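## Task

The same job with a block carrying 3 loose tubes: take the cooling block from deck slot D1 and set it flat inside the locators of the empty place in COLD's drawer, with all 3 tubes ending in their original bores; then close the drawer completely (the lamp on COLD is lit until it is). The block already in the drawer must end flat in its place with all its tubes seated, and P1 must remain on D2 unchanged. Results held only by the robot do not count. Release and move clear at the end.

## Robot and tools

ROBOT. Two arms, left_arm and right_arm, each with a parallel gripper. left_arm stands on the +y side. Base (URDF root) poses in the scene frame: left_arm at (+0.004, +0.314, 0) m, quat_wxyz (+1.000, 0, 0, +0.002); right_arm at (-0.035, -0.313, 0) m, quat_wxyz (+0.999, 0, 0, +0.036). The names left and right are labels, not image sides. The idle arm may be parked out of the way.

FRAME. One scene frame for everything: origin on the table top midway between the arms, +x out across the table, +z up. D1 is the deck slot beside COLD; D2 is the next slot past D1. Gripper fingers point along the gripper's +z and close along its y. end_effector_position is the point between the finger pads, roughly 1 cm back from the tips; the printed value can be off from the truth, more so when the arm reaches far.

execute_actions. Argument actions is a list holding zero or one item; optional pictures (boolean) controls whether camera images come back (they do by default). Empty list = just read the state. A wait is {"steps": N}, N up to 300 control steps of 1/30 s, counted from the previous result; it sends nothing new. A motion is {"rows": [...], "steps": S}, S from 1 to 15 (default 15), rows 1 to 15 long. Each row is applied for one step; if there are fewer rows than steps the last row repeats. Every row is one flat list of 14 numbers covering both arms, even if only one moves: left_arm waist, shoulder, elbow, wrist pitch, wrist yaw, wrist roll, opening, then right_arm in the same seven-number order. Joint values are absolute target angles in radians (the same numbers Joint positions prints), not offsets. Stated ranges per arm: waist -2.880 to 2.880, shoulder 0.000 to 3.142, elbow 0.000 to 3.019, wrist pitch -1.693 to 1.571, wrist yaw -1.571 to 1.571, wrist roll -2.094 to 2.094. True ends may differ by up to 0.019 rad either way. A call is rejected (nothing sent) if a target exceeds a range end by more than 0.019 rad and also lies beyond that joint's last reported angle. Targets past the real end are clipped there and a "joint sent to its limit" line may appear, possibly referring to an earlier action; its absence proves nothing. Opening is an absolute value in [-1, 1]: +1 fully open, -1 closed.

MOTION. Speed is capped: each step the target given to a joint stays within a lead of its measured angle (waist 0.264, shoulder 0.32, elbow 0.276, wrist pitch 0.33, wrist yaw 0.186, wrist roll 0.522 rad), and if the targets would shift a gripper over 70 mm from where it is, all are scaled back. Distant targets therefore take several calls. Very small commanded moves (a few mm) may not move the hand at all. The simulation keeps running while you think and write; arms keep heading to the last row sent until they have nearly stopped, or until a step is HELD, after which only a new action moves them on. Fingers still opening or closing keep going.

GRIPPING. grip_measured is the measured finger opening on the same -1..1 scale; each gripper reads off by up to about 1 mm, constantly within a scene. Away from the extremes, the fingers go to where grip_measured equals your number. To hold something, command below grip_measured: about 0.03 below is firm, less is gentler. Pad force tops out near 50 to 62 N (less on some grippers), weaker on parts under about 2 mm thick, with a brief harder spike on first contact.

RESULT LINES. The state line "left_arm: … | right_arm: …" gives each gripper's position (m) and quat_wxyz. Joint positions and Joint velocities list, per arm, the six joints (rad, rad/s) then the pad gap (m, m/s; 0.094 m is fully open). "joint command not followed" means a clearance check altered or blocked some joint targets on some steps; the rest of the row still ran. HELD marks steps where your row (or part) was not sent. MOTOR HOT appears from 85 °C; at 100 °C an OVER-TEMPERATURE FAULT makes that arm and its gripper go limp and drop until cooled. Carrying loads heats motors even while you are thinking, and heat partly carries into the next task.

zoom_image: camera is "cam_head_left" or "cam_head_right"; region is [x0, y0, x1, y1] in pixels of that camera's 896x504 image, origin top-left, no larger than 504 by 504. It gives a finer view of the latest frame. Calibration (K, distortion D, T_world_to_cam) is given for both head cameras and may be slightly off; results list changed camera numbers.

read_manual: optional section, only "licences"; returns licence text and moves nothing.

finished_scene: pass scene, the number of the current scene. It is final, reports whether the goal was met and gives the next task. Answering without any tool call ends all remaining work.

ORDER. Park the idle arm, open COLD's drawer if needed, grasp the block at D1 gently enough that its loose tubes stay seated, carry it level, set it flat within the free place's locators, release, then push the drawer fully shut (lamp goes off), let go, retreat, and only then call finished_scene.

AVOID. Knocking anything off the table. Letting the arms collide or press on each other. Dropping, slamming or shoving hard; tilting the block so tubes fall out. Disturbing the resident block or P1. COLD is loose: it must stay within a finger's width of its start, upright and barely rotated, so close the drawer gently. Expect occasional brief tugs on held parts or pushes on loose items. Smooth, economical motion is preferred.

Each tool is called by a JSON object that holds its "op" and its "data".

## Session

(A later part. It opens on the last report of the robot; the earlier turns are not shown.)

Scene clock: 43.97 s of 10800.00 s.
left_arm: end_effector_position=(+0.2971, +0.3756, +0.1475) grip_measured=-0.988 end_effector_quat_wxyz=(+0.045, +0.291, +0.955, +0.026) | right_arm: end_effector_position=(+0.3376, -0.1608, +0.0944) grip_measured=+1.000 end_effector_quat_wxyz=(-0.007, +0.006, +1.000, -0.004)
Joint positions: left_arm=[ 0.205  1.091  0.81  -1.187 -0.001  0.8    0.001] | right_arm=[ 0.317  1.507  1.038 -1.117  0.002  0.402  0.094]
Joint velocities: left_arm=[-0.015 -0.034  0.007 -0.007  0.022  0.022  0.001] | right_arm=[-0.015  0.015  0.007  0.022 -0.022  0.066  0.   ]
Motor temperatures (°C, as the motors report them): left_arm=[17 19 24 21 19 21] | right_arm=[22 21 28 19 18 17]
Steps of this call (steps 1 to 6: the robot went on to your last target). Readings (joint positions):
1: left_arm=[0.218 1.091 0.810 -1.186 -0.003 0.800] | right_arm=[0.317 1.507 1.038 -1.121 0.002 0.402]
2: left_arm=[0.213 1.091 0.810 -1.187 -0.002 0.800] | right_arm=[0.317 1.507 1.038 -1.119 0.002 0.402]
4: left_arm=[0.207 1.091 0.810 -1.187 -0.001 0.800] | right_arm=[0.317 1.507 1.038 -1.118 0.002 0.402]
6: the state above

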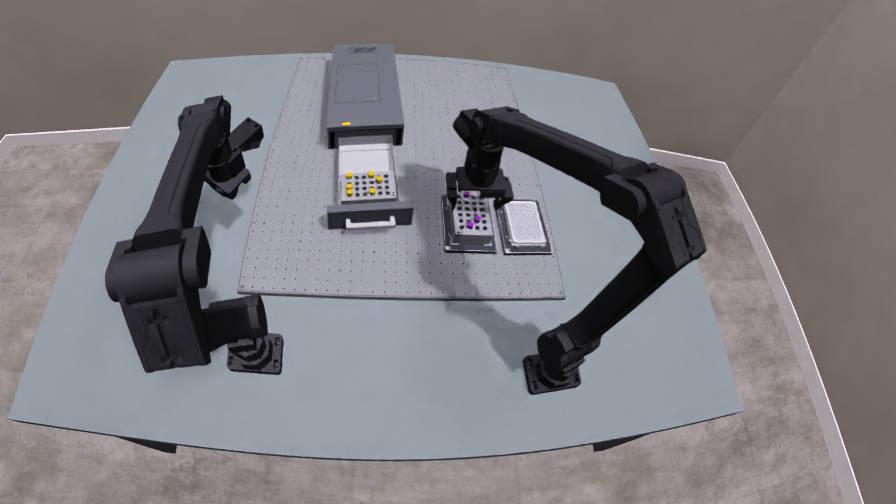

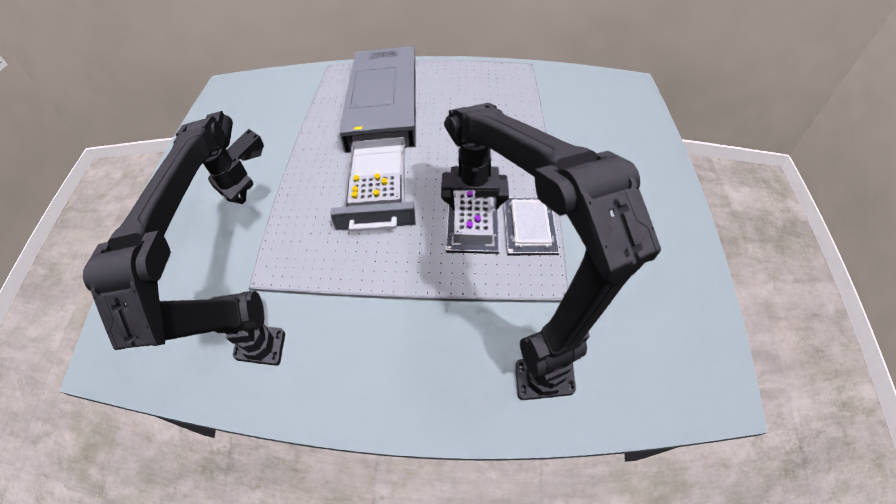

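{"op": "execute_actions", "data": {"actions": [{"rows":[[0.2,1.1,0.82,-1.2,0,0.8,-1,0.339,1.51,1.05,-1.09,0,0.42,1],[0.2,1.1,0.82,-1.2,0,0.8,-1,0.339,1.51,1.05,-1.085,0,0.42,1],[0.2,1.1,0.82,-1.2,0,0.8,-1,0.339,1.52,1.04,-1.075,0,0.42,1],[0.2,1.1,0.82,-1.2,0,0.8,-1,0.339,1.528,1.031,-1.06,0,0.42,1],[0.2,1.1,0.82,-1.2,0,0.8,-1,0.339,1.536,1.022,-1.045,0,0.42,1],[0.2,1.1,0.82,-1.2,0,0.8,-1,0.339,1.544,1.013,-1.03,0,0.42,1],[0.2,1.1,0.82,-1.2,0,0.8,-1,0.339,1.552,1.004,-1.015,0,0.42,1],[0.2,1.1,0.82,-1.2,0,0.8,-1,0.339,1.558,0.996,-0.997,0,0.42,1],[0.2,1.1,0.82,-1.2,0,0.8,-1,0.339,1.563,0.988,-0.979,0,0.42,1]]}], "pictures": false}}

{"op": "execute_actions", "data": {"actions": [{"rows":[[0.2,1.1,0.82,-1.2,0,0.8,-1,0.33,1.563,0.988,-0.979,0,0.42,1],[0.2,1.1,0.82,-1.2,0,0.8,-1,0.33,1.563,0.988,-0.979,0,0.42,0.95],[0.2,1.1,0.82,-1.2,0,0.8,-1,0.33,1.563,0.988,-0.979,0,0.42,0.9],[0.2,1.1,0.82,-1.2,0,0.8,-1,0.33,1.563,0.988,-0.979,0,0.42,0.85],[0.2,1.1,0.82,-1.2,0,0.8,-1,0.33,1.563,0.988,-0.979,0,0.42,0.82],[0.2,1.1,0.82,-1.2,0,0.8,-1,0.33,1.563,0.988,-0.979,0,0.42,0.75]],"steps":11}]}}

Scene clock: 49.27 s of 10800.00 s.
left_arm: end_effector_position=(+0.2971, +0.3756, +0.1475) grip_measured=-0.988 end_effector_quat_wxyz=(+0.045, +0.291, +0.955, +0.026) | right_arm: end_effector_position=(+0.3382, -0.1584, +0.0544) grip_measured=+1.000 end_effector_quat_wxyz=(-0.002, +0.008, +1.000, -0.002)
Joint positions: left_arm=[ 0.205  1.091  0.81  -1.187 -0.001  0.8    0.001] | right_arm=[ 0.322  1.56   0.979 -0.995  0.002  0.411  0.094]
Joint velocities: left_arm=[ 0.015 -0.024 -0.002  0.002  0.022  0.022 -0.   ] | right_arm=[-0.015  0.015 -0.027  0.032 -0.051 -0.037  0.   ]
Motor temperatures (°C, as the motors report them): left_arm=[17 18 24 21 19 21] | right_arm=[22 21 27 19 18 17]
Steps of this call (steps 1 to 30: the robot went on to your last target; steps 31 to 90: nothing new was sent; then 1.80 s passed at rest; steps 91 to 105: all 15 steps of this action). Readings (joint positions):
91: left_arm=[0.205 1.091 0.810 -1.187 -0.001 0.800] | right_arm=[0.317 1.507 1.038 -1.114 0.002 0.403]
92: left_arm=[0.205 1.091 0.810 -1.187 -0.001 0.800] | right_arm=[0.318 1.507 1.038 -1.109 0.002 0.405]
94: left_arm=[0.205 1.091 0.810 -1.187 -0.001 0.800] | right_arm=[0.319 1.507 1.037 -1.093 0.002 0.407]
98: left_arm=[0.205 1.091 0.810 -1.187 -0.001 0.800] | right_arm=[0.322 1.518 1.016 -1.038 0.002 0.409]
105: the state above

Scene clock: 49.63 s of 10800.00 s.
left_arm: end_effector_position=(+0.2971, +0.3756, +0.1475) grip_measured=-0.988 end_effector_quat_wxyz=(+0.045, +0.291, +0.955, +0.026) | right_arm: end_effector_position=(+0.3390, -0.1581, +0.0544) grip_measured=+0.813 end_effector_quat_wxyz=(-0.000, +0.009, +1.000, -0.001)
Joint positions: left_arm=[ 0.205  1.091  0.81  -1.187 -0.001  0.8    0.001] | right_arm=[ 0.322  1.56   0.979 -0.991  0.002  0.412  0.085]
Joint velocities: left_arm=[-0.005 -0.024  0.007  0.007  0.007 -0.037 -0.001] | right_arm=[-0.024  0.005 -0.002  0.002 -0.022  0.007  0.001]
Motor temperatures (°C, as the motors report them): left_arm=[17 18 24 21 19 21] | right_arm=[22 21 27 19 18 17]
Steps of this call (steps 1 to 11: all 11 steps of this action). Readings (joint positions):
1: left_arm=[0.205 1.091 0.810 -1.187 -0.001 0.800] | right_arm=[0.322 1.560 0.979 -0.995 0.002 0.411]
2: left_arm=[0.205 1.091 0.810 -1.187 -0.001 0.800] | right_arm=[0.322 1.560 0.979 -0.994 0.002 0.411]
4: left_arm=[0.205 1.091 0.810 -1.187 -0.001 0.800] | right_arm=[0.322 1.560 0.979 -0.992 0.002 0.411]
8: left_arm=[0.205 1.091 0.810 -1.187 -0.001 0.800] | right_arm=[0.322 1.560 0.979 -0.991 0.002 0.412]
11: the state above

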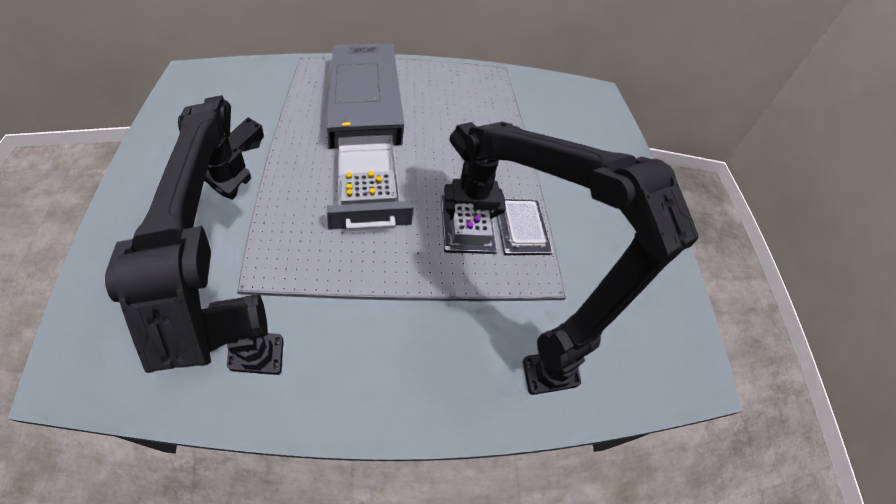

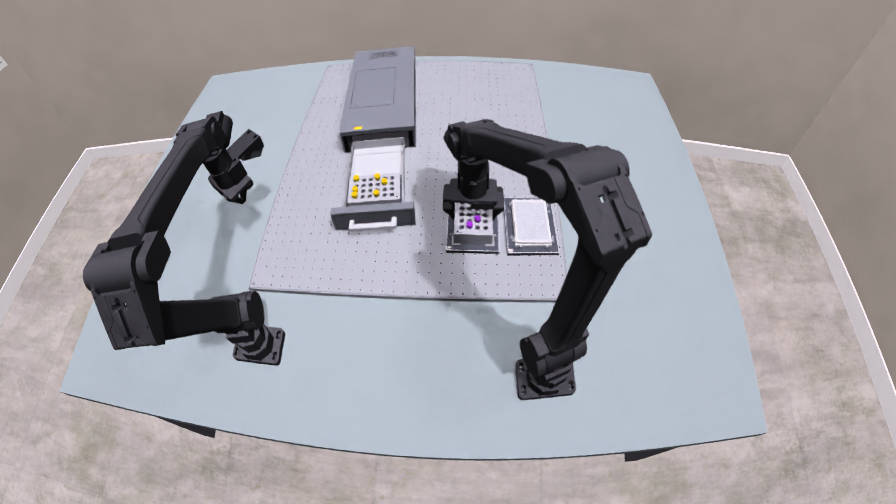

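{"op": "execute_actions", "data": {"actions": [{"rows":[[0.2,1.1,0.82,-1.2,0,0.8,-1,0.325,1.54,1.02,-0.99,0,0.41,0.75],[0.2,1.1,0.82,-1.2,0,0.8,-1,0.325,1.52,1.045,-1,0,0.41,0.75],[0.2,1.1,0.82,-1.2,0,0.8,-1,0.325,1.505,1.065,-1.005,0,0.41,0.75],[0.2,1.1,0.82,-1.2,0,0.8,-1,0.325,1.5,1.071,-1.015,0,0.41,0.75],[0.2,1.1,0.82,-1.2,0,0.8,-1,0.325,1.495,1.077,-1.025,0,0.41,0.75],[0.2,1.1,0.82,-1.2,0,0.8,-1,0.325,1.49,1.083,-1.036,0,0.41,0.75],[0.2,1.1,0.82,-1.2,0,0.8,-1,0.325,1.485,1.089,-1.047,0,0.41,0.75],[0.2,1.1,0.82,-1.2,0,0.8,-1,0.325,1.48,1.095,-1.058,0,0.41,0.75],[0.2,1.1,0.82,-1.2,0,0.8,-1,0.325,1.475,1.101,-1.069,0,0.41,0.75],[0.2,1.1,0.82,-1.2,0,0.8,-1,0.325,1.47,1.107,-1.08,0,0.41,0.75],[0.2,1.1,0.82,-1.2,0,0.8,-1,0.325,1.465,1.113,-1.091,0,0.41,0.75],[0.2,1.1,0.82,-1.2,0,0.8,-1,0.325,1.46,1.119,-1.102,0,0.41,0.75],[0.2,1.1,0.82,-1.2,0,0.8,-1,0.325,1.455,1.125,-1.113,0,0.41,0.75],[0.2,1.1,0.82,-1.2,0,0.8,-1,0.325,1.45,1.131,-1.124,0,0.41,0.75],[0.2,1.1,0.82,-1.2,0,0.8,-1,0.325,1.445,1.137,-1.135,0,0.41,0.75]]}], "pictures": false}}

{"op": "execute_actions", "data": {"actions": [{"rows":[[0.2,1.1,0.82,-1.2,0,0.8,-1,0.325,1.445,1.15,-1.145,0,0.4,0.75],[0.2,1.1,0.82,-1.2,0,0.8,-1,0.325,1.445,1.162,-1.157,0,0.36,0.75],[0.2,1.1,0.82,-1.2,0,0.8,-1,0.325,1.445,1.174,-1.169,0,0.3,0.75],[0.2,1.1,0.82,-1.2,0,0.8,-1,0.325,1.445,1.186,-1.181,0,0.24,0.75],[0.2,1.1,0.82,-1.2,0,0.8,-1,0.325,1.445,1.198,-1.193,0,0.18,0.75],[0.2,1.1,0.82,-1.2,0,0.8,-1,0.325,1.445,1.21,-1.205,0,0.12,0.75],[0.2,1.1,0.82,-1.2,0,0.8,-1,0.325,1.45,1.225,-1.217,0,0.06,0.75],[0.2,1.1,0.82,-1.2,0,0.8,-1,0.325,1.455,1.24,-1.229,0,0,0.75],[0.2,1.1,0.82,-1.2,0,0.8,-1,0.33,1.46,1.255,-1.241,0,-0.06,0.75],[0.2,1.1,0.82,-1.2,0,0.8,-1,0.335,1.465,1.27,-1.253,0,-0.12,0.75],[0.2,1.1,0.82,-1.2,0,0.8,-1,0.34,1.47,1.285,-1.265,0,-0.18,0.75],[0.2,1.1,0.82,-1.2,0,0.8,-1,0.345,1.475,1.3,-1.277,0,-0.24,0.75],[0.2,1.1,0.82,-1.2,0,0.8,-1,0.35,1.48,1.315,-1.289,0,-0.3,0.75],[0.2,1.1,0.82,-1.2,0,0.8,-1,0.355,1.49,1.335,-1.3,0,-0.36,0.75],[0.2,1.1,0.82,-1.2,0,0.8,-1,0.36,1.5,1.355,-1.31,0,-0.42,0.75]]}], "pictures": false}}

{"op": "execute_actions", "data": {"actions": [{"steps":12}]}}

Scene clock: 56.33 s of 10800.00 s.
left_arm: end_effector_position=(+0.2971, +0.3756, +0.1475) grip_measured=-0.988 end_effector_quat_wxyz=(+0.045, +0.291, +0.955, +0.026) | right_arm: end_effector_position=(+0.3369, -0.1588, +0.0822) grip_measured=+0.813 end_effector_quat_wxyz=(-0.012, +0.008, +1.000, -0.006)
Joint positions: left_arm=[ 0.205  1.091  0.81  -1.187 -0.001  0.8    0.001] | right_arm=[ 0.322  1.53   1.028 -1.096  0.001  0.411  0.085]
Joint velocities: left_arm=[ 0.005  0.005 -0.002 -0.012  0.007  0.051 -0.   ] | right_arm=[-0.015 -0.161  0.129 -0.32   0.007 -0.007  0.002]
Motor temperatures (°C, as the motors report them): left_arm=[17 18 25 21 19 21] | right_arm=[22 21 27 19 18 17]
Steps of this call (steps 1 to 15: the robot went on to your last target; steps 16 to 90: nothing new was sent; then 3.20 s passed at rest; steps 91 to 105: all 15 steps of this action). Readings (joint positions):
91: left_arm=[0.205 1.091 0.810 -1.187 -0.001 0.800] | right_arm=[0.322 1.560 0.979 -0.991 0.002 0.412]
92: left_arm=[0.205 1.091 0.810 -1.187 -0.001 0.800] | right_arm=[0.322 1.560 0.980 -0.991 0.002 0.412]
94: left_arm=[0.205 1.091 0.810 -1.187 -0.001 0.800] | right_arm=[0.322 1.560 0.982 -0.995 0.001 0.412]
98: left_arm=[0.205 1.091 0.810 -1.187 -0.001 0.800] | right_arm=[0.322 1.558 0.998 -1.024 0.001 0.411]
105: the state above

Scene clock: 56.83 s of 10800.00 s.
left_arm: end_effector_position=(+0.2971, +0.3756, +0.1475) grip_measured=-0.988 end_effector_quat_wxyz=(+0.045, +0.291, +0.955, +0.026) | right_arm: end_effector_position=(+0.3595, -0.1481, +0.1454) grip_measured=+0.813 end_effector_quat_wxyz=(-0.010, -0.256, +0.967, -0.002)
Joint positions: left_arm=[ 0.205  1.091  0.81  -1.187 -0.001  0.8    0.001] | right_arm=[ 0.325  1.519  1.197 -1.269  0.    -0.122  0.085]
Joint velocities: left_arm=[-0.005  0.005 -0.002  0.002  0.022  0.037 -0.001] | right_arm=[ 0.044  0.044  0.515 -0.354  0.007 -1.619 -0.002]
Motor temperatures (°C, as the motors report them): left_arm=[17 18 25 21 19 21] | right_arm=[22 21 27 19 18 17]
Steps of this call (steps 1 to 15: all 15 steps of this action). Readings (joint positions):
1: left_arm=[0.205 1.091 0.810 -1.187 -0.001 0.800] | right_arm=[0.322 1.525 1.033 -1.107 0.001 0.411]
2: left_arm=[0.205 1.091 0.810 -1.187 -0.001 0.800] | right_arm=[0.322 1.522 1.039 -1.118 0.001 0.405]
4: left_arm=[0.205 1.091 0.810 -1.187 -0.001 0.800] | right_arm=[0.322 1.518 1.055 -1.141 0.001 0.370]
8: left_arm=[0.205 1.091 0.810 -1.187 -0.001 0.800] | right_arm=[0.322 1.518 1.096 -1.184 0.000 0.232]
15: the state above

Scene clock: 57.23 s of 10800.00 s.
left_arm: end_effector_position=(+0.2971, +0.3756, +0.1475) grip_measured=-0.988 end_effector_quat_wxyz=(+0.045, +0.291, +0.955, +0.026) | right_arm: end_effector_position=(+0.3756, -0.1296, +0.1734) grip_measured=+0.813 end_effector_quat_wxyz=(+0.013, -0.395, +0.919, +0.000)
Joint positions: left_arm=[ 0.205  1.091  0.81  -1.187 -0.001  0.8    0.001] | right_arm=[ 0.349  1.526  1.28  -1.299 -0.    -0.391  0.085]
Joint velocities: left_arm=[-0.005 -0.005 -0.017 -0.007  0.007  0.007 -0.   ] | right_arm=[ 0.015  0.005 -0.007 -0.022  0.007 -0.11  -0.001]
Motor temperatures (°C, as the motors report them): left_arm=[17 18 25 21 19 21] | right_arm=[22 21 27 19 18 17]
Steps of this call (steps 1 to 12: the robot went on to your last target). Readings (joint positions):
1: left_arm=[0.205 1.091 0.810 -1.187 -0.001 0.800] | right_arm=[0.327 1.521 1.215 -1.280 0.000 -0.174]
2: left_arm=[0.205 1.091 0.810 -1.187 -0.001 0.800] | right_arm=[0.330 1.522 1.233 -1.288 0.000 -0.222]
4: left_arm=[0.205 1.091 0.810 -1.187 -0.001 0.800] | right_arm=[0.338 1.523 1.261 -1.292 0.000 -0.291]
8: left_arm=[0.205 1.091 0.810 -1.187 -0.001 0.800] | right_arm=[0.348 1.523 1.280 -1.292 0.000 -0.362]
12: the state above

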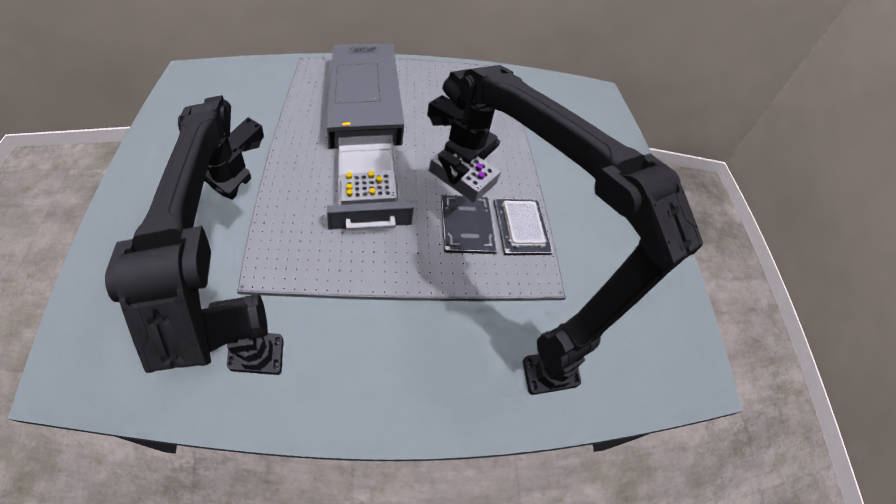

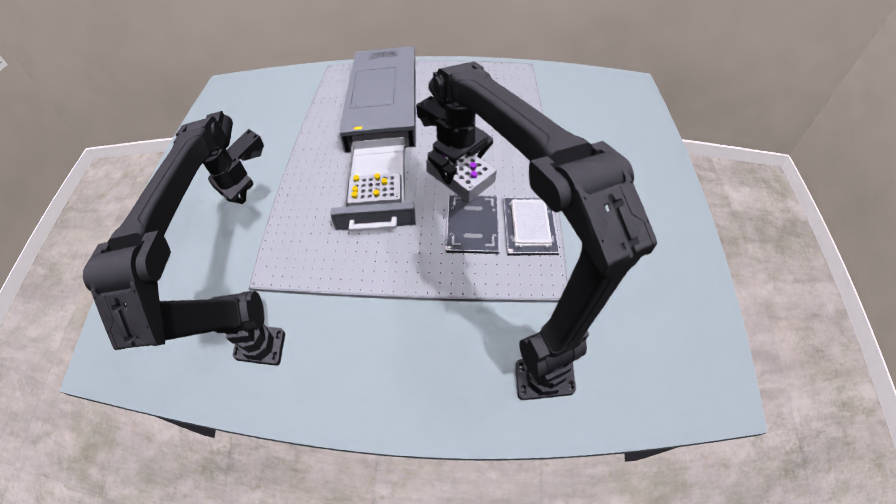

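{"op": "execute_actions", "data": {"actions": [{"rows":[[0.2,1.1,0.82,-1.2,0,0.8,-1,0.37,1.51,1.375,-1.31,0,-0.46,0.75],[0.2,1.1,0.82,-1.2,0,0.8,-1,0.38,1.525,1.4,-1.315,0,-0.5,0.75],[0.2,1.1,0.82,-1.2,0,0.8,-1,0.39,1.543,1.425,-1.32,0,-0.54,0.75],[0.2,1.1,0.82,-1.2,0,0.8,-1,0.4,1.561,1.45,-1.326,0,-0.58,0.75],[0.2,1.1,0.82,-1.2,0,0.8,-1,0.41,1.579,1.475,-1.332,0,-0.62,0.75],[0.2,1.1,0.82,-1.2,0,0.8,-1,0.42,1.597,1.5,-1.338,0,-0.66,0.75],[0.2,1.1,0.82,-1.2,0,0.8,-1,0.43,1.615,1.525,-1.344,0,-0.7,0.75],[0.2,1.1,0.82,-1.2,0,0.8,-1,0.44,1.633,1.55,-1.35,0,-0.74,0.75],[0.2,1.1,0.82,-1.2,0,0.8,-1,0.45,1.651,1.575,-1.356,0,-0.78,0.75],[0.2,1.1,0.82,-1.2,0,0.8,-1,0.46,1.669,1.6,-1.362,0,-0.82,0.75],[0.2,1.1,0.82,-1.2,0,0.8,-1,0.47,1.687,1.625,-1.368,0,-0.86,0.75],[0.2,1.1,0.82,-1.2,0,0.8,-1,0.48,1.705,1.65,-1.374,0,-0.9,0.75],[0.2,1.1,0.82,-1.2,0,0.8,-1,0.49,1.723,1.675,-1.38,0,-0.94,0.75],[0.2,1.1,0.82,-1.2,0,0.8,-1,0.5,1.741,1.7,-1.386,0,-0.98,0.75],[0.2,1.1,0.82,-1.2,0,0.8,-1,0.51,1.759,1.725,-1.392,0,-1.012,0.75]]}], "pictures": false}}

{"op": "execute_actions", "data": {"actions": [{"rows":[[0.2,1.1,0.82,-1.2,0,0.8,-1,0.518,1.776,1.75,-1.4,0,-1.012,0.75],[0.2,1.1,0.82,-1.2,0,0.8,-1,0.526,1.793,1.775,-1.408,0,-1.012,0.75],[0.2,1.1,0.82,-1.2,0,0.8,-1,0.533,1.81,1.8,-1.416,0,-1.012,0.75],[0.2,1.1,0.82,-1.2,0,0.8,-1,0.54,1.827,1.825,-1.424,0,-1.012,0.75],[0.2,1.1,0.82,-1.2,0,0.8,-1,0.546,1.844,1.85,-1.432,0,-1.012,0.75],[0.2,1.1,0.82,-1.2,0,0.8,-1,0.551,1.861,1.875,-1.44,0,-1.012,0.75],[0.2,1.1,0.82,-1.2,0,0.8,-1,0.556,1.878,1.9,-1.448,0,-1.012,0.75],[0.2,1.1,0.82,-1.2,0,0.8,-1,0.56,1.895,1.925,-1.456,0,-1.012,0.75],[0.2,1.1,0.82,-1.2,0,0.8,-1,0.564,1.912,1.95,-1.464,0,-1.012,0.75],[0.2,1.1,0.82,-1.2,0,0.8,-1,0.567,1.929,1.975,-1.472,0,-1.012,0.75],[0.2,1.1,0.82,-1.2,0,0.8,-1,0.57,1.946,2,-1.48,0,-1.012,0.75],[0.2,1.1,0.82,-1.2,0,0.8,-1,0.573,1.963,2.025,-1.488,0,-1.012,0.75],[0.2,1.1,0.82,-1.2,0,0.8,-1,0.573,1.98,2.05,-1.496,0,-1.012,0.75],[0.2,1.1,0.82,-1.2,0,0.8,-1,0.573,1.997,2.075,-1.504,0,-1.012,0.75],[0.2,1.1,0.82,-1.2,0,0.8,-1,0.573,2.014,2.1,-1.512,0,-1.012,0.75]]}], "pictures": false}}

{"op": "execute_actions", "data": {"actions": [{"rows":[[0.2,1.1,0.82,-1.2,0,0.8,-1,0.573,2.03,2.125,-1.52,0,-1.012,0.75],[0.2,1.1,0.82,-1.2,0,0.8,-1,0.573,2.045,2.15,-1.528,0,-1.012,0.75],[0.2,1.1,0.82,-1.2,0,0.8,-1,0.573,2.06,2.173,-1.536,0,-1.012,0.75],[0.2,1.1,0.82,-1.2,0,0.8,-1,0.573,2.075,2.195,-1.545,0,-1.012,0.75],[0.2,1.1,0.82,-1.2,0,0.8,-1,0.573,2.09,2.215,-1.545,0,-1.012,0.75],[0.2,1.1,0.82,-1.2,0,0.8,-1,0.573,2.103,2.232,-1.545,0,-1.012,0.75],[0.2,1.1,0.82,-1.2,0,0.8,-1,0.573,2.115,2.247,-1.545,0,-1.012,0.75],[0.2,1.1,0.82,-1.2,0,0.8,-1,0.573,2.125,2.26,-1.545,0,-1.012,0.75],[0.2,1.1,0.82,-1.2,0,0.8,-1,0.573,2.135,2.27,-1.545,0,-1.012,0.75],[0.2,1.1,0.82,-1.2,0,0.8,-1,0.573,2.143,2.277,-1.545,0,-1.012,0.75],[0.2,1.1,0.82,-1.2,0,0.8,-1,0.573,2.15,2.283,-1.545,0,-1.012,0.75],[0.2,1.1,0.82,-1.2,0,0.8,-1,0.573,2.157,2.283,-1.545,0,-1.012,0.75],[0.2,1.1,0.82,-1.2,0,0.8,-1,0.573,2.163,2.283,-1.545,0,-1.012,0.75]]}], "pictures": false}}

{"op": "execute_actions", "data": {"actions": [{"steps":14}]}}

{"op": "zoom_image", "data": {"camera": "cam_head_left", "region": [310, 110, 430, 220]}}

Scene clock: 67.50 s of 10800.00 s.
left_arm: end_effector_position=(+0.2971, +0.3756, +0.1475) grip_measured=-0.988 end_effector_quat_wxyz=(+0.045, +0.291, +0.955, +0.026) | right_arm: end_effector_position=(+0.4313, -0.0329, +0.1760) grip_measured=+0.813 end_effector_quat_wxyz=(+0.014, -0.639, +0.769, -0.003)
Joint positions: left_arm=[ 0.205  1.091  0.81  -1.187 -0.001  0.8    0.001] | right_arm=[ 0.47   1.764  1.586 -1.366  0.002 -0.844  0.085]
Joint velocities: left_arm=[-0.005  0.005  0.002 -0.017 -0.081 -0.007  0.   ] | right_arm=[ 0.376  0.562  0.735 -0.208 -0.051 -1.106  0.001]
Motor temperatures (°C, as the motors report them): left_arm=[17 18 25 21 19 21] | right_arm=[22 21 29 19 18 17]
Steps of this call (steps 1 to 30: the robot went on to your last target; steps 31 to 90: nothing new was sent; then 6.77 s passed at rest; steps 91 to 105: all 15 steps of this action). Readings (joint positions):
91: left_arm=[0.205 1.091 0.810 -1.187 -0.001 0.800] | right_arm=[0.349 1.527 1.280 -1.300 -0.000 -0.417]
92: left_arm=[0.205 1.091 0.810 -1.187 -0.001 0.800] | right_arm=[0.350 1.529 1.283 -1.302 0.000 -0.431]
94: left_arm=[0.205 1.091 0.810 -1.187 -0.001 0.800] | right_arm=[0.355 1.547 1.305 -1.316 0.001 -0.472]
98: left_arm=[0.205 1.091 0.810 -1.187 -0.001 0.800] | right_arm=[0.386 1.621 1.398 -1.335 0.002 -0.588]
105: the state above

Scene clock: 68.00 s of 10800.00 s.
left_arm: end_effector_position=(+0.2971, +0.3756, +0.1475) grip_measured=-0.988 end_effector_quat_wxyz=(+0.045, +0.291, +0.955, +0.026) | right_arm: end_effector_position=(+0.4759, +0.0659, +0.1728) grip_measured=+0.813 end_effector_quat_wxyz=(-0.013, +0.730, -0.683, +0.002)
Joint positions: left_arm=[ 0.205  1.091  0.81  -1.187 -0.001  0.8    0.001] | right_arm=[ 0.566  2.023  1.963 -1.485 -0.002 -0.998  0.085]
Joint velocities: left_arm=[-0.005 -0.005 -0.007  0.012  0.051  0.007 -0.   ] | right_arm=[ 0.005  0.493  0.72  -0.237 -0.037 -0.11  -0.001]
Motor temperatures (°C, as the motors report them): left_arm=[17 18 25 21 19 21] | right_arm=[22 21 29 19 18 17]
Steps of this call (steps 1 to 15: all 15 steps of this action). Readings (joint positions):
1: left_arm=[0.205 1.091 0.810 -1.187 -0.001 0.800] | right_arm=[0.483 1.782 1.612 -1.373 0.002 -0.876]
2: left_arm=[0.205 1.091 0.810 -1.187 -0.001 0.800] | right_arm=[0.494 1.801 1.638 -1.380 0.002 -0.902]
4: left_arm=[0.205 1.091 0.810 -1.187 -0.001 0.800] | right_arm=[0.516 1.836 1.688 -1.395 0.000 -0.939]
8: left_arm=[0.205 1.091 0.810 -1.187 -0.001 0.800] | right_arm=[0.548 1.904 1.787 -1.429 -0.001 -0.978]
15: the state above

Scene clock: 68.50 s of 10800.00 s.
left_arm: end_effector_position=(+0.2971, +0.3756, +0.1475) grip_measured=-0.988 end_effector_quat_wxyz=(+0.045, +0.291, +0.955, +0.026) | right_arm: end_effector_position=(+0.5175, +0.0967, +0.1421) grip_measured=+0.813 end_effector_quat_wxyz=(-0.010, +0.732, -0.682, +0.001)
Joint positions: left_arm=[ 0.205  1.091  0.81  -1.187 -0.001  0.8    0.001] | right_arm=[ 0.566  2.204  2.185 -1.53  -0.001 -1.003  0.085]
Joint velocities: left_arm=[ 0.015 -0.015 -0.002  0.007 -0.037 -0.022  0.   ] | right_arm=[-0.005  0.122  0.002 -0.042  0.007 -0.081  0.001]
Motor temperatures (°C, as the motors report them): left_arm=[17 18 25 21 19 21] | right_arm=[22 22 29 19 18 17]
Steps of this call (steps 1 to 15: all 15 steps of this action). Readings (joint positions):
1: left_arm=[0.205 1.091 0.810 -1.187 -0.001 0.800] | right_arm=[0.566 2.040 1.988 -1.493 -0.002 -1.000]
2: left_arm=[0.205 1.091 0.810 -1.187 -0.001 0.800] | right_arm=[0.566 2.057 2.013 -1.501 -0.002 -1.000]
4: left_arm=[0.205 1.091 0.810 -1.187 -0.001 0.800] | right_arm=[0.566 2.091 2.061 -1.516 -0.001 -1.001]
8: left_arm=[0.205 1.091 0.810 -1.187 -0.001 0.800] | right_arm=[0.566 2.148 2.138 -1.530 -0.001 -1.002]
15: the state above

Scene clock: 68.97 s of 10800.00 s.
left_arm: end_effector_position=(+0.2971, +0.3756, +0.1475) grip_measured=-0.988 end_effector_quat_wxyz=(+0.045, +0.291, +0.955, +0.026) | right_arm: end_effector_position=(+0.5172, +0.0965, +0.1316) grip_measured=+0.813 end_effector_quat_wxyz=(-0.002, +0.732, -0.682, -0.000)
Joint positions: left_arm=[ 0.205  1.091  0.81  -1.187 -0.001  0.8    0.001] | right_arm=[ 0.566  2.22   2.185 -1.532 -0.001 -1.003  0.085]
Joint velocities: left_arm=[-0.015  0.005  0.027 -0.002  0.037 -0.022  0.001] | right_arm=[ 0.015 -0.005 -0.002 -0.002  0.037 -0.007 -0.   ]
Motor temperatures (°C, as the motors report them): left_arm=[17 18 25 21 19 21] | right_arm=[22 22 29 19 18 17]
Steps of this call (steps 1 to 14: the robot went on to your last target). Readings (joint positions):
1: left_arm=[0.205 1.091 0.810 -1.187 -0.001 0.800] | right_arm=[0.566 2.209 2.185 -1.531 -0.001 -1.003]
2: left_arm=[0.205 1.091 0.810 -1.187 -0.001 0.800] | right_arm=[0.566 2.212 2.185 -1.532 -0.001 -1.003]
4: left_arm=[0.205 1.091 0.810 -1.187 -0.001 0.800] | right_arm=[0.566 2.218 2.185 -1.532 -0.001 -1.003]
8: left_arm=[0.205 1.091 0.810 -1.187 -0.001 0.800] | right_arm=[0.566 2.220 2.185 -1.532 -0.001 -1.003]
14: the state above

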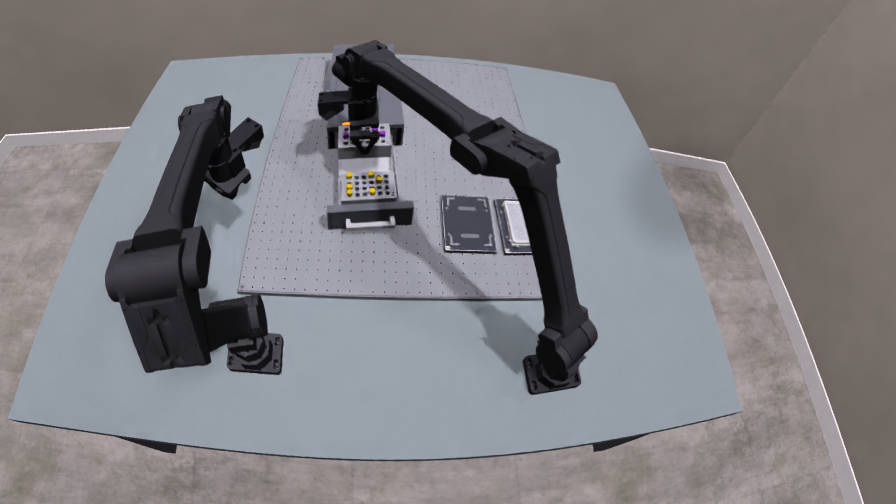

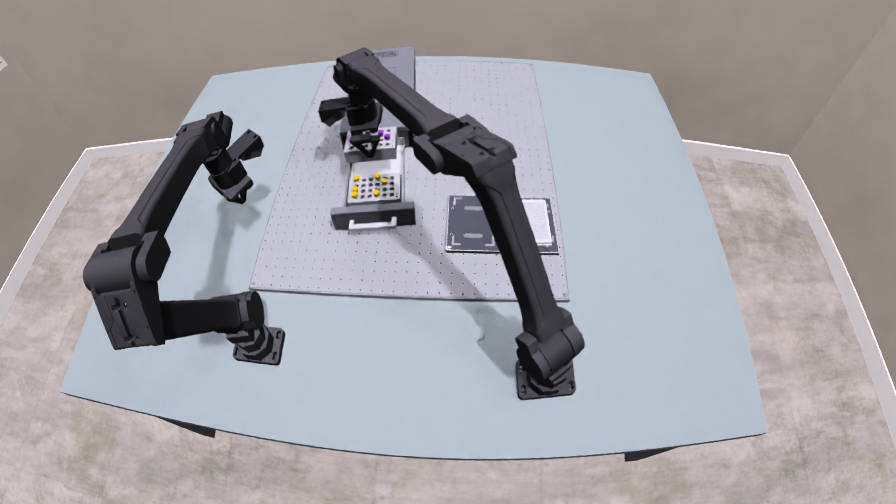

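Region (310, 110, 430, 220) of cam_head_left's 896x504 image, scaled by 4.200, with more detail than that image has; it fills the top 462 rows of this view, and the rest is white.

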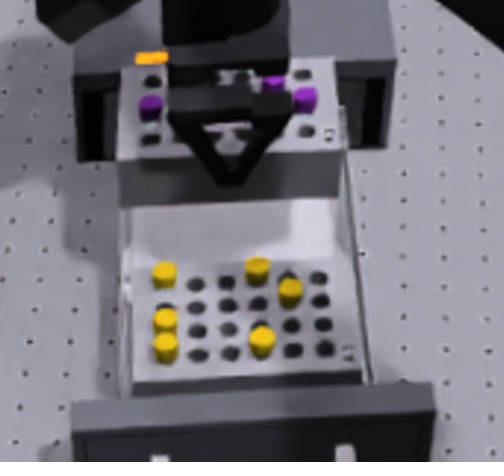

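{"op": "execute_actions", "data": {"actions": [{"rows":[[0.2,1.1,0.82,-1.2,0,0.8,-1,0.542,2.163,2.25,-1.53,0,-1.028,0.75],[0.2,1.1,0.82,-1.2,0,0.8,-1,0.542,2.163,2.235,-1.525,0,-1.028,0.75],[0.2,1.1,0.82,-1.2,0,0.8,-1,0.542,2.163,2.227,-1.52,0,-1.028,0.75],[0.2,1.1,0.82,-1.2,0,0.8,-1,0.542,2.165,2.22,-1.513,0,-1.028,0.75],[0.2,1.1,0.82,-1.2,0,0.8,-1,0.542,2.167,2.213,-1.506,0,-1.028,0.75],[0.2,1.1,0.82,-1.2,0,0.8,-1,0.542,2.169,2.206,-1.498,0,-1.028,0.75],[0.2,1.1,0.82,-1.2,0,0.8,-1,0.542,2.171,2.199,-1.49,0,-1.028,0.75],[0.2,1.1,0.82,-1.2,0,0.8,-1,0.542,2.173,2.192,-1.482,0,-1.028,0.75],[0.2,1.1,0.82,-1.2,0,0.8,-1,0.542,2.175,2.185,-1.474,0,-1.028,0.75],[0.2,1.1,0.82,-1.2,0,0.8,-1,0.542,2.177,2.178,-1.466,0,-1.028,0.75],[0.2,1.1,0.82,-1.2,0,0.8,-1,0.542,2.179,2.171,-1.458,0,-1.028,0.75],[0.2,1.1,0.82,-1.2,0,0.8,-1,0.542,2.18,2.164,-1.45,0,-1.028,0.75],[0.2,1.1,0.82,-1.2,0,0.8,-1,0.542,2.18,2.157,-1.442,0,-1.028,0.75],[0.2,1.1,0.82,-1.2,0,0.8,-1,0.542,2.18,2.15,-1.434,0,-1.028,0.75],[0.2,1.1,0.82,-1.2,0,0.8,-1,0.542,2.18,2.143,-1.427,0,-1.028,0.75]]}], "pictures": false}}

{"op": "execute_actions", "data": {"actions": [{"steps":12}]}}

{"op": "zoom_image", "data": {"camera": "cam_head_left", "region": [310, 110, 430, 220]}}

Scene clock: 73.60 s of 10800.00 s.
left_arm: end_effector_position=(+0.2971, +0.3756, +0.1475) grip_measured=-0.988 end_effector_quat_wxyz=(+0.045, +0.291, +0.955, +0.026) | right_arm: end_effector_position=(+0.5219, +0.0922, +0.1055) grip_measured=+0.813 end_effector_quat_wxyz=(-0.007, +0.734, -0.679, +0.001)
Joint positions: left_arm=[ 0.205  1.091  0.81  -1.187 -0.001  0.8    0.001] | right_arm=[ 0.557  2.221  2.118 -1.453 -0.001 -1.019  0.085]
Joint velocities: left_arm=[-0.005 -0.015  0.007 -0.012 -0.022  0.037  0.   ] | right_arm=[-0.005  0.015 -0.227  0.198 -0.007  0.022 -0.   ]
Motor temperatures (°C, as the motors report them): left_arm=[17 18 25 21 19 21] | right_arm=[22 22 30 19 18 17]
Steps of this call (steps 1 to 30: the robot went on to your last target; steps 31 to 90: nothing new was sent; then 1.13 s passed at rest; steps 91 to 105: all 15 steps of this action). Readings (joint positions):
91: left_arm=[0.205 1.091 0.810 -1.187 -0.001 0.800] | right_arm=[0.566 2.220 2.185 -1.532 -0.001 -1.006]
92: left_arm=[0.205 1.091 0.810 -1.187 -0.001 0.800] | right_arm=[0.565 2.220 2.185 -1.532 -0.001 -1.008]
94: left_arm=[0.205 1.091 0.810 -1.187 -0.001 0.800] | right_arm=[0.565 2.220 2.185 -1.531 -0.001 -1.013]
98: left_arm=[0.205 1.091 0.810 -1.187 -0.001 0.800] | right_arm=[0.561 2.220 2.172 -1.506 -0.001 -1.017]
105: the state above

Scene clock: 74.00 s of 10800.00 s.
left_arm: end_effector_position=(+0.2971, +0.3756, +0.1475) grip_measured=-0.988 end_effector_quat_wxyz=(+0.045, +0.291, +0.955, +0.026) | right_arm: end_effector_position=(+0.5213, +0.0917, +0.0925) grip_measured=+0.813 end_effector_quat_wxyz=(-0.002, +0.734, -0.679, -0.000)
Joint positions: left_arm=[ 0.205  1.091  0.81  -1.187 -0.001  0.8    0.001] | right_arm=[ 0.557  2.232  2.103 -1.437 -0.001 -1.019  0.085]
Joint velocities: left_arm=[-0.005 -0.015  0.002  0.012  0.007  0.022 -0.002] | right_arm=[ 0.015 -0.024  0.007  0.012  0.037 -0.037  0.   ]
Motor temperatures (°C, as the motors report them): left_arm=[17 18 25 21 19 21] | right_arm=[22 22 30 19 18 17]
Steps of this call (steps 1 to 12: the robot went on to your last target). Readings (joint positions):
1: left_arm=[0.205 1.091 0.810 -1.187 -0.001 0.800] | right_arm=[0.557 2.222 2.112 -1.447 -0.001 -1.019]
2: left_arm=[0.205 1.091 0.810 -1.187 -0.001 0.800] | right_arm=[0.557 2.224 2.108 -1.444 -0.001 -1.019]
4: left_arm=[0.205 1.091 0.810 -1.187 -0.001 0.800] | right_arm=[0.557 2.228 2.104 -1.441 -0.001 -1.019]
8: left_arm=[0.205 1.091 0.810 -1.187 -0.001 0.800] | right_arm=[0.557 2.232 2.103 -1.439 -0.001 -1.019]
12: the state above

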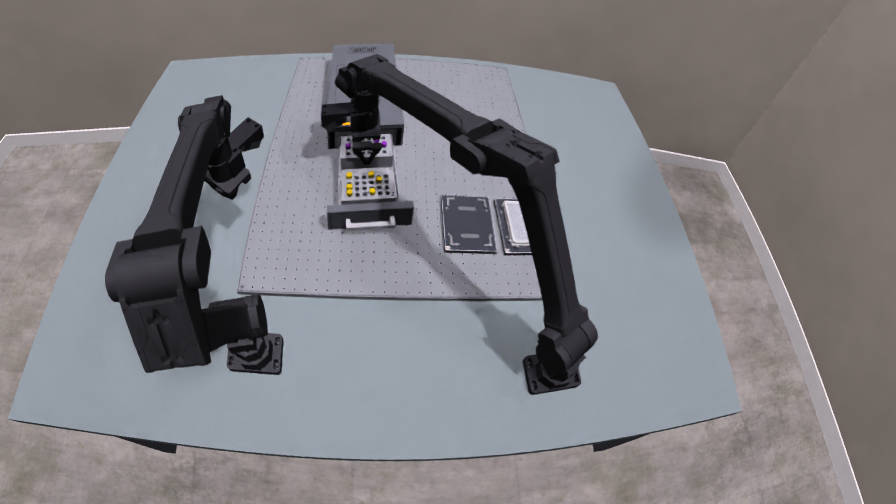

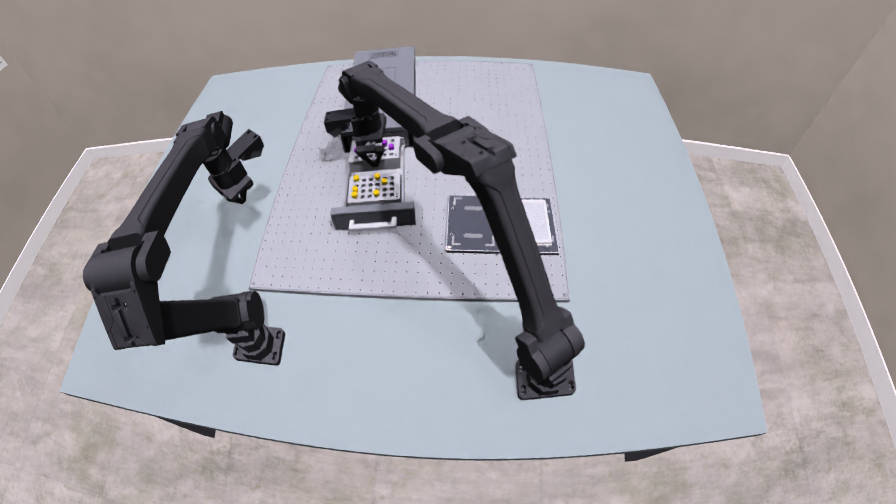

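Region (310, 110, 430, 220) of cam_head_left's 896x504 image, scaled by 4.200, with more detail than that image has; it fills the top 462 rows of this view, and the rest is white.

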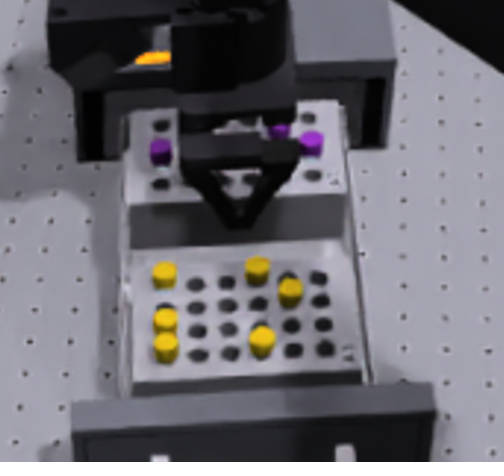

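{"op": "execute_actions", "data": {"actions": [{"rows":[[0.2,1.1,0.82,-1.2,0,0.8,-1,0.557,2.182,2.138,-1.424,0,-1.028,0.75],[0.2,1.1,0.82,-1.2,0,0.8,-1,0.557,2.184,2.133,-1.419,0,-1.028,0.75],[0.2,1.1,0.82,-1.2,0,0.8,-1,0.557,2.186,2.128,-1.414,0,-1.028,0.75],[0.2,1.1,0.82,-1.2,0,0.8,-1,0.557,2.188,2.123,-1.408,0,-1.028,0.75],[0.2,1.1,0.82,-1.2,0,0.8,-1,0.557,2.19,2.118,-1.402,0,-1.028,0.75],[0.2,1.1,0.82,-1.2,0,0.8,-1,0.557,2.192,2.113,-1.396,0,-1.028,0.75],[0.2,1.1,0.82,-1.2,0,0.8,-1,0.557,2.194,2.108,-1.39,0,-1.028,0.75],[0.2,1.1,0.82,-1.2,0,0.8,-1,0.557,2.195,2.103,-1.384,0,-1.028,0.75],[0.2,1.1,0.82,-1.2,0,0.8,-1,0.557,2.195,2.098,-1.378,0,-1.028,0.75],[0.2,1.1,0.82,-1.2,0,0.8,-1,0.557,2.195,2.096,-1.373,0,-1.028,0.75]]}], "pictures": false}}

{"op": "execute_actions", "data": {"actions": [{"rows":[[0.2,1.1,0.82,-1.2,0,0.8,-1,0.557,2.198,2.096,-1.373,0,-1.028,0.75],[0.2,1.1,0.82,-1.2,0,0.8,-1,0.557,2.202,2.096,-1.373,0,-1.028,0.75],[0.2,1.1,0.82,-1.2,0,0.8,-1,0.557,2.206,2.096,-1.373,0,-1.028,0.75],[0.2,1.1,0.82,-1.2,0,0.8,-1,0.557,2.21,2.096,-1.373,0,-1.028,0.75],[0.2,1.1,0.82,-1.2,0,0.8,-1,0.557,2.215,2.096,-1.373,0,-1.028,0.75],[0.2,1.1,0.82,-1.2,0,0.8,-1,0.557,2.222,2.096,-1.373,0,-1.028,0.75],[0.2,1.1,0.82,-1.2,0,0.8,-1,0.557,2.23,2.096,-1.373,0,-1.028,0.75]],"steps":13}]}}

{"op": "zoom_image", "data": {"camera": "cam_head_left", "region": [310, 110, 430, 220]}}

{"op": "zoom_image", "data": {"camera": "cam_head_right", "region": [320, 110, 440, 220]}}

Scene clock: 80.70 s of 10800.00 s.
left_arm: end_effector_position=(+0.2971, +0.3756, +0.1475) grip_measured=-0.988 end_effector_quat_wxyz=(+0.045, +0.291, +0.955, +0.026) | right_arm: end_effector_position=(+0.5203, +0.0909, +0.0693) grip_measured=+0.813 end_effector_quat_wxyz=(-0.001, +0.734, -0.679, -0.000)
Joint positions: left_arm=[ 0.205  1.091  0.81  -1.187 -0.001  0.8    0.001] | right_arm=[ 0.557  2.242  2.058 -1.385 -0.001 -1.019  0.085]
Joint velocities: left_arm=[-0.005  0.005  0.002  0.007 -0.022  0.037 -0.001] | right_arm=[-0.005 -0.005 -0.002  0.002  0.007 -0.007  0.   ]
Motor temperatures (°C, as the motors report them): left_arm=[17 18 25 21 19 21] | right_arm=[22 23 30 19 18 17]
Steps of this call (steps 1 to 30: the robot went on to your last target; steps 31 to 90: nothing new was sent; then 3.20 s passed at rest; steps 91 to 105: all 15 steps of this action). Readings (joint positions):
91: left_arm=[0.205 1.091 0.810 -1.187 -0.001 0.800] | right_arm=[0.557 2.232 2.103 -1.437 -0.001 -1.019]
92: left_arm=[0.205 1.091 0.810 -1.187 -0.001 0.800] | right_arm=[0.557 2.232 2.102 -1.435 -0.001 -1.019]
94: left_arm=[0.205 1.091 0.810 -1.187 -0.001 0.800] | right_arm=[0.557 2.232 2.098 -1.428 -0.001 -1.019]
98: left_arm=[0.205 1.091 0.810 -1.187 -0.001 0.800] | right_arm=[0.557 2.232 2.079 -1.404 -0.001 -1.019]
105: the state above

Scene clock: 81.13 s of 10800.00 s.
left_arm: end_effector_position=(+0.2971, +0.3756, +0.1475) grip_measured=-0.988 end_effector_quat_wxyz=(+0.045, +0.291, +0.955, +0.026) | right_arm: end_effector_position=(+0.5210, +0.0915, +0.0678) grip_measured=+0.813 end_effector_quat_wxyz=(-0.002, +0.734, -0.679, -0.000)
Joint positions: left_arm=[ 0.205  1.091  0.81  -1.187 -0.001  0.8    0.001] | right_arm=[ 0.557  2.244  2.058 -1.381 -0.001 -1.021  0.085]
Joint velocities: left_arm=[-0.005  0.005  0.017  0.012 -0.037  0.007  0.001] | right_arm=[-0.015 -0.005 -0.002  0.002  0.037  0.125  0.   ]
Motor temperatures (°C, as the motors report them): left_arm=[17 18 25 21 19 21] | right_arm=[22 23 30 19 18 17]
Steps of this call (steps 1 to 13: all 13 steps of this action). Readings (joint positions):
1: left_arm=[0.205 1.091 0.810 -1.187 -0.001 0.800] | right_arm=[0.557 2.242 2.058 -1.384 -0.002 -1.020]
2: left_arm=[0.205 1.091 0.810 -1.187 -0.001 0.800] | right_arm=[0.557 2.242 2.058 -1.384 -0.001 -1.020]
4: left_arm=[0.205 1.091 0.810 -1.187 -0.001 0.800] | right_arm=[0.557 2.242 2.058 -1.382 -0.001 -1.020]
8: left_arm=[0.205 1.091 0.810 -1.187 -0.001 0.800] | right_arm=[0.557 2.244 2.058 -1.381 -0.001 -1.021]
13: the state above

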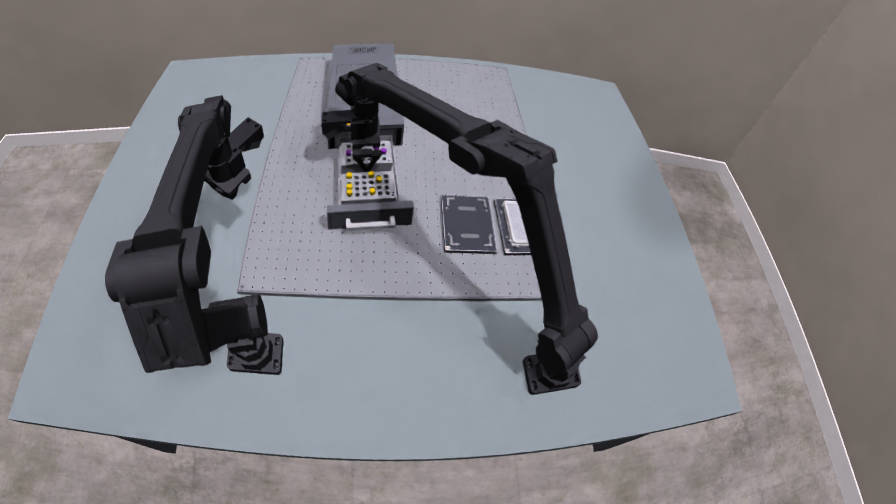

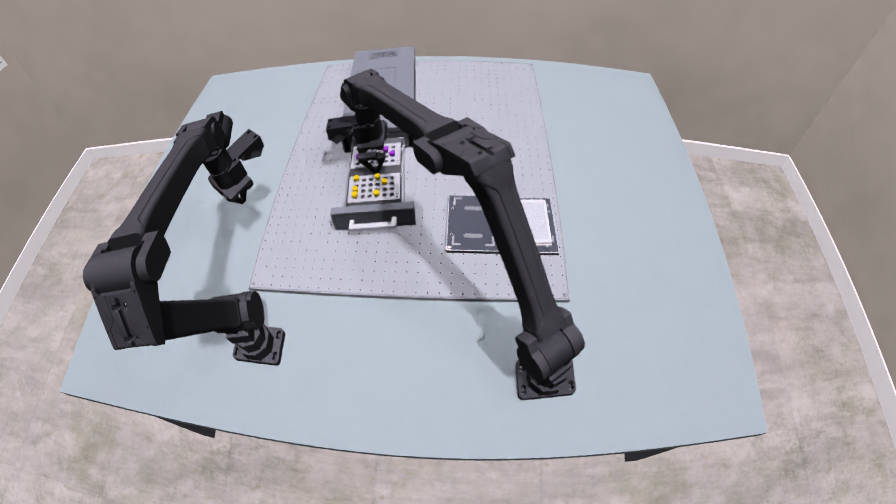

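Region (310, 110, 430, 220) of cam_head_left's 896x504 image, scaled by 4.200, with more detail than that image has; it fills the top 462 rows of this view, and the rest is white.

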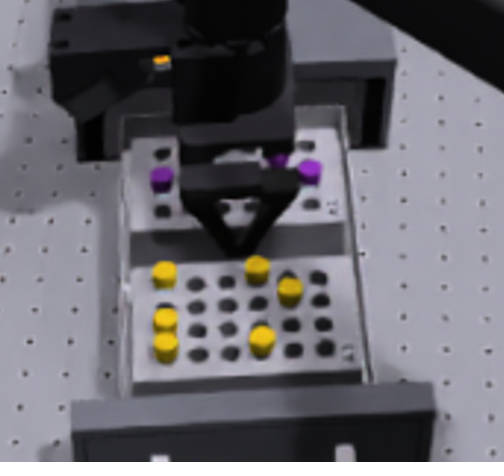

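Region (320, 110, 440, 220) of cam_head_right's 896x504 image, scaled by 4.200, with more detail than that image has; it fills the top 462 rows of this view, and the rest is white.

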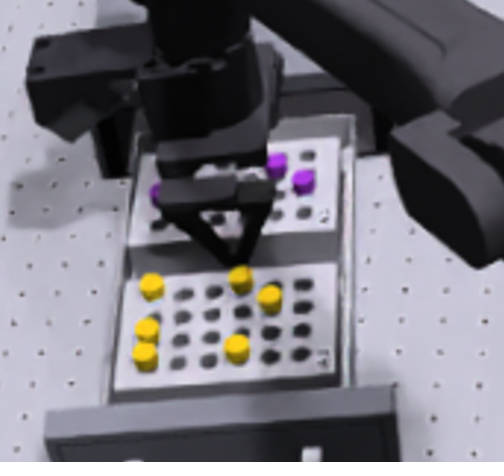

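{"op": "execute_actions", "data": {"actions": [], "pictures": false}}

{"op": "execute_actions", "data": {"actions": [{"rows":[[0.2,1.1,0.82,-1.2,0,0.8,-1,0.557,2.23,2.09,-1.373,0,-1.028,0.82],[0.2,1.1,0.82,-1.2,0,0.8,-1,0.557,2.23,2.085,-1.373,0,-1.028,0.85]]}], "pictures": false}}

{"op": "execute_actions", "data": {"actions": [{"rows":[[0.2,1.1,0.82,-1.2,0,0.8,-1,0.56,2.23,2.085,-1.39,0,-1.028,0.85],[0.2,1.1,0.82,-1.2,0,0.8,-1,0.565,2.23,2.085,-1.41,0,-1.028,0.85],[0.2,1.1,0.82,-1.2,0,0.8,-1,0.57,2.23,2.085,-1.425,0,-1.028,0.85],[0.2,1.1,0.82,-1.2,0,0.8,-1,0.572,2.23,2.085,-1.44,0,-1.028,0.85]]}]}}

Scene clock: 88.20 s of 10800.00 s.
left_arm: end_effector_position=(+0.2971, +0.3756, +0.1475) grip_measured=-0.988 end_effector_quat_wxyz=(+0.045, +0.291, +0.955, +0.026) | right_arm: end_effector_position=(+0.5210, +0.0915, +0.0678) grip_measured=+0.813 end_effector_quat_wxyz=(-0.002, +0.734, -0.679, -0.000)
Joint positions: left_arm=[ 0.205  1.091  0.81  -1.187 -0.001  0.8    0.001] | right_arm=[ 0.557  2.244  2.058 -1.381 -0.001 -1.021  0.085]
Joint velocities: left_arm=[-0.005 -0.015  0.012  0.007  0.022 -0.037 -0.001] | right_arm=[-0.015 -0.015 -0.002  0.012  0.037 -0.095  0.001]
Motor temperatures (°C, as the motors report them): left_arm=[17 18 25 21 19 21] | right_arm=[22 23 29 19 18 17]
Steps of this call (steps 1 to 15: the robot went on to your last target; steps 16 to 90: nothing new was sent; then 4.07 s passed at rest). Readings (joint positions):
1: left_arm=[0.205 1.091 0.810 -1.187 -0.001 0.800] | right_arm=[0.557 2.244 2.058 -1.381 -0.001 -1.021]
2: left_arm=[0.205 1.091 0.810 -1.187 -0.001 0.800] | right_arm=[0.557 2.244 2.058 -1.381 -0.001 -1.021]
4: left_arm=[0.205 1.091 0.810 -1.187 -0.001 0.800] | right_arm=[0.557 2.244 2.058 -1.381 -0.001 -1.021]
8: left_arm=[0.205 1.091 0.810 -1.187 -0.001 0.800] | right_arm=[0.557 2.244 2.058 -1.381 -0.001 -1.021]
90: the state above
All arms were judged still, so your last target was given up. Only a new action makes them travel on or press farther. Fingers that are still opening or closing keep moving.

Scene clock: 88.70 s of 10800.00 s.
left_arm: end_effector_position=(+0.2971, +0.3756, +0.1475) grip_measured=-0.988 end_effector_quat_wxyz=(+0.045, +0.291, +0.955, +0.026) | right_arm: end_effector_position=(+0.5210, +0.0915, +0.0678) grip_measured=+0.848 end_effector_quat_wxyz=(-0.002, +0.734, -0.679, -0.000)
Joint positions: left_arm=[ 0.205  1.091  0.81  -1.187 -0.001  0.8    0.001] | right_arm=[ 0.557  2.244  2.058 -1.381 -0.001 -1.021  0.087]
Joint velocities: left_arm=[ 0.015 -0.005  0.007  0.002 -0.022  0.081 -0.   ] | right_arm=[-0.015  0.005 -0.002 -0.002 -0.066  0.037 -0.001]
Motor temperatures (°C, as the motors report them): left_arm=[17 18 26 21 19 21] | right_arm=[22 23 29 19 18 17]
Steps of this call (steps 1 to 15: all 15 steps of this action). Readings (joint positions):
1: left_arm=[0.205 1.091 0.810 -1.187 -0.001 0.800] | right_arm=[0.557 2.244 2.058 -1.381 -0.001 -1.021]
2: left_arm=[0.205 1.091 0.810 -1.187 -0.001 0.800] | right_arm=[0.557 2.244 2.058 -1.381 -0.001 -1.021]
4: left_arm=[0.205 1.091 0.810 -1.187 -0.001 0.800] | right_arm=[0.557 2.244 2.058 -1.381 -0.001 -1.021]
8: left_arm=[0.205 1.091 0.810 -1.187 -0.001 0.800] | right_arm=[0.557 2.244 2.058 -1.381 -0.001 -1.021]
15: the state above

Scene clock: 89.20 s of 10800.00 s.
left_arm: end_effector_position=(+0.2971, +0.3756, +0.1475) grip_measured=-0.988 end_effector_quat_wxyz=(+0.045, +0.291, +0.955, +0.026) | right_arm: end_effector_position=(+0.5146, +0.0874, +0.0679) grip_measured=+0.848 end_effector_quat_wxyz=(+0.013, +0.736, -0.677, -0.003)
Joint positions: left_arm=[ 0.205  1.091  0.81  -1.187 -0.001  0.8    0.001] | right_arm=[ 0.558  2.244  2.058 -1.412 -0.001 -1.025  0.087]
Joint velocities: left_arm=[-0.024 -0.005  0.002  0.002  0.037  0.051 -0.001] | right_arm=[-0.005 -0.015 -0.012  0.002 -0.051 -0.051  0.   ]
Motor temperatures (°C, as the motors report them): left_arm=[17 18 26 21 19 21] | right_arm=[22 23 29 19 18 17]
Steps of this call (steps 1 to 15: all 15 steps of this action). Readings (joint positions):
1: left_arm=[0.205 1.091 0.810 -1.187 -0.001 0.800] | right_arm=[0.557 2.244 2.058 -1.381 -0.001 -1.021]
2: left_arm=[0.205 1.091 0.810 -1.187 -0.001 0.800] | right_arm=[0.557 2.244 2.058 -1.383 -0.001 -1.021]
4: left_arm=[0.205 1.091 0.810 -1.187 -0.001 0.800] | right_arm=[0.557 2.244 2.058 -1.395 -0.001 -1.022]
8: left_arm=[0.205 1.091 0.810 -1.187 -0.001 0.800] | right_arm=[0.558 2.244 2.058 -1.412 -0.001 -1.024]
15: the state above

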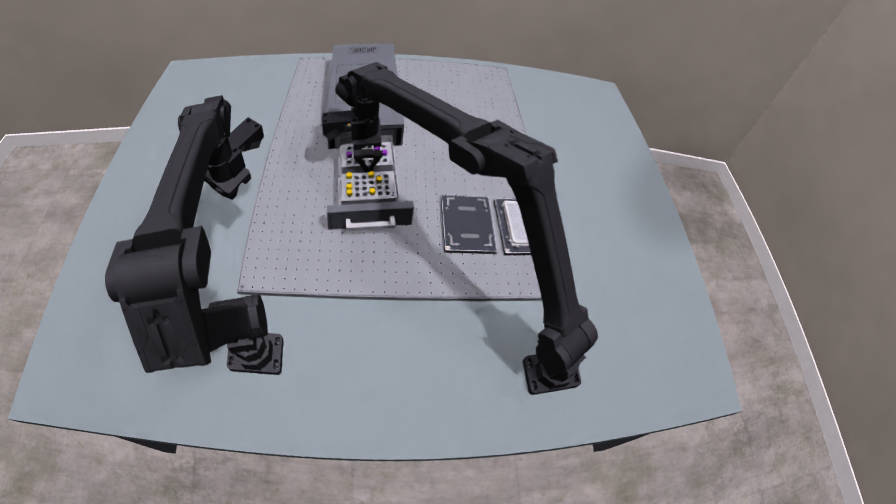

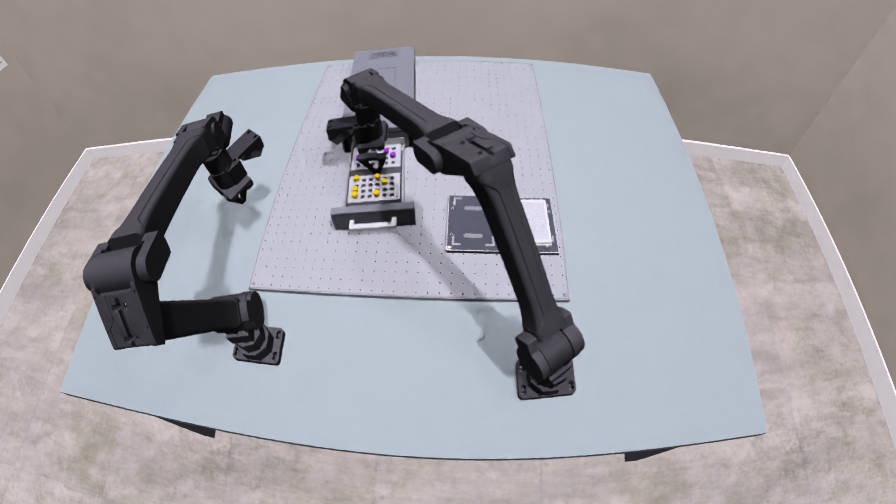

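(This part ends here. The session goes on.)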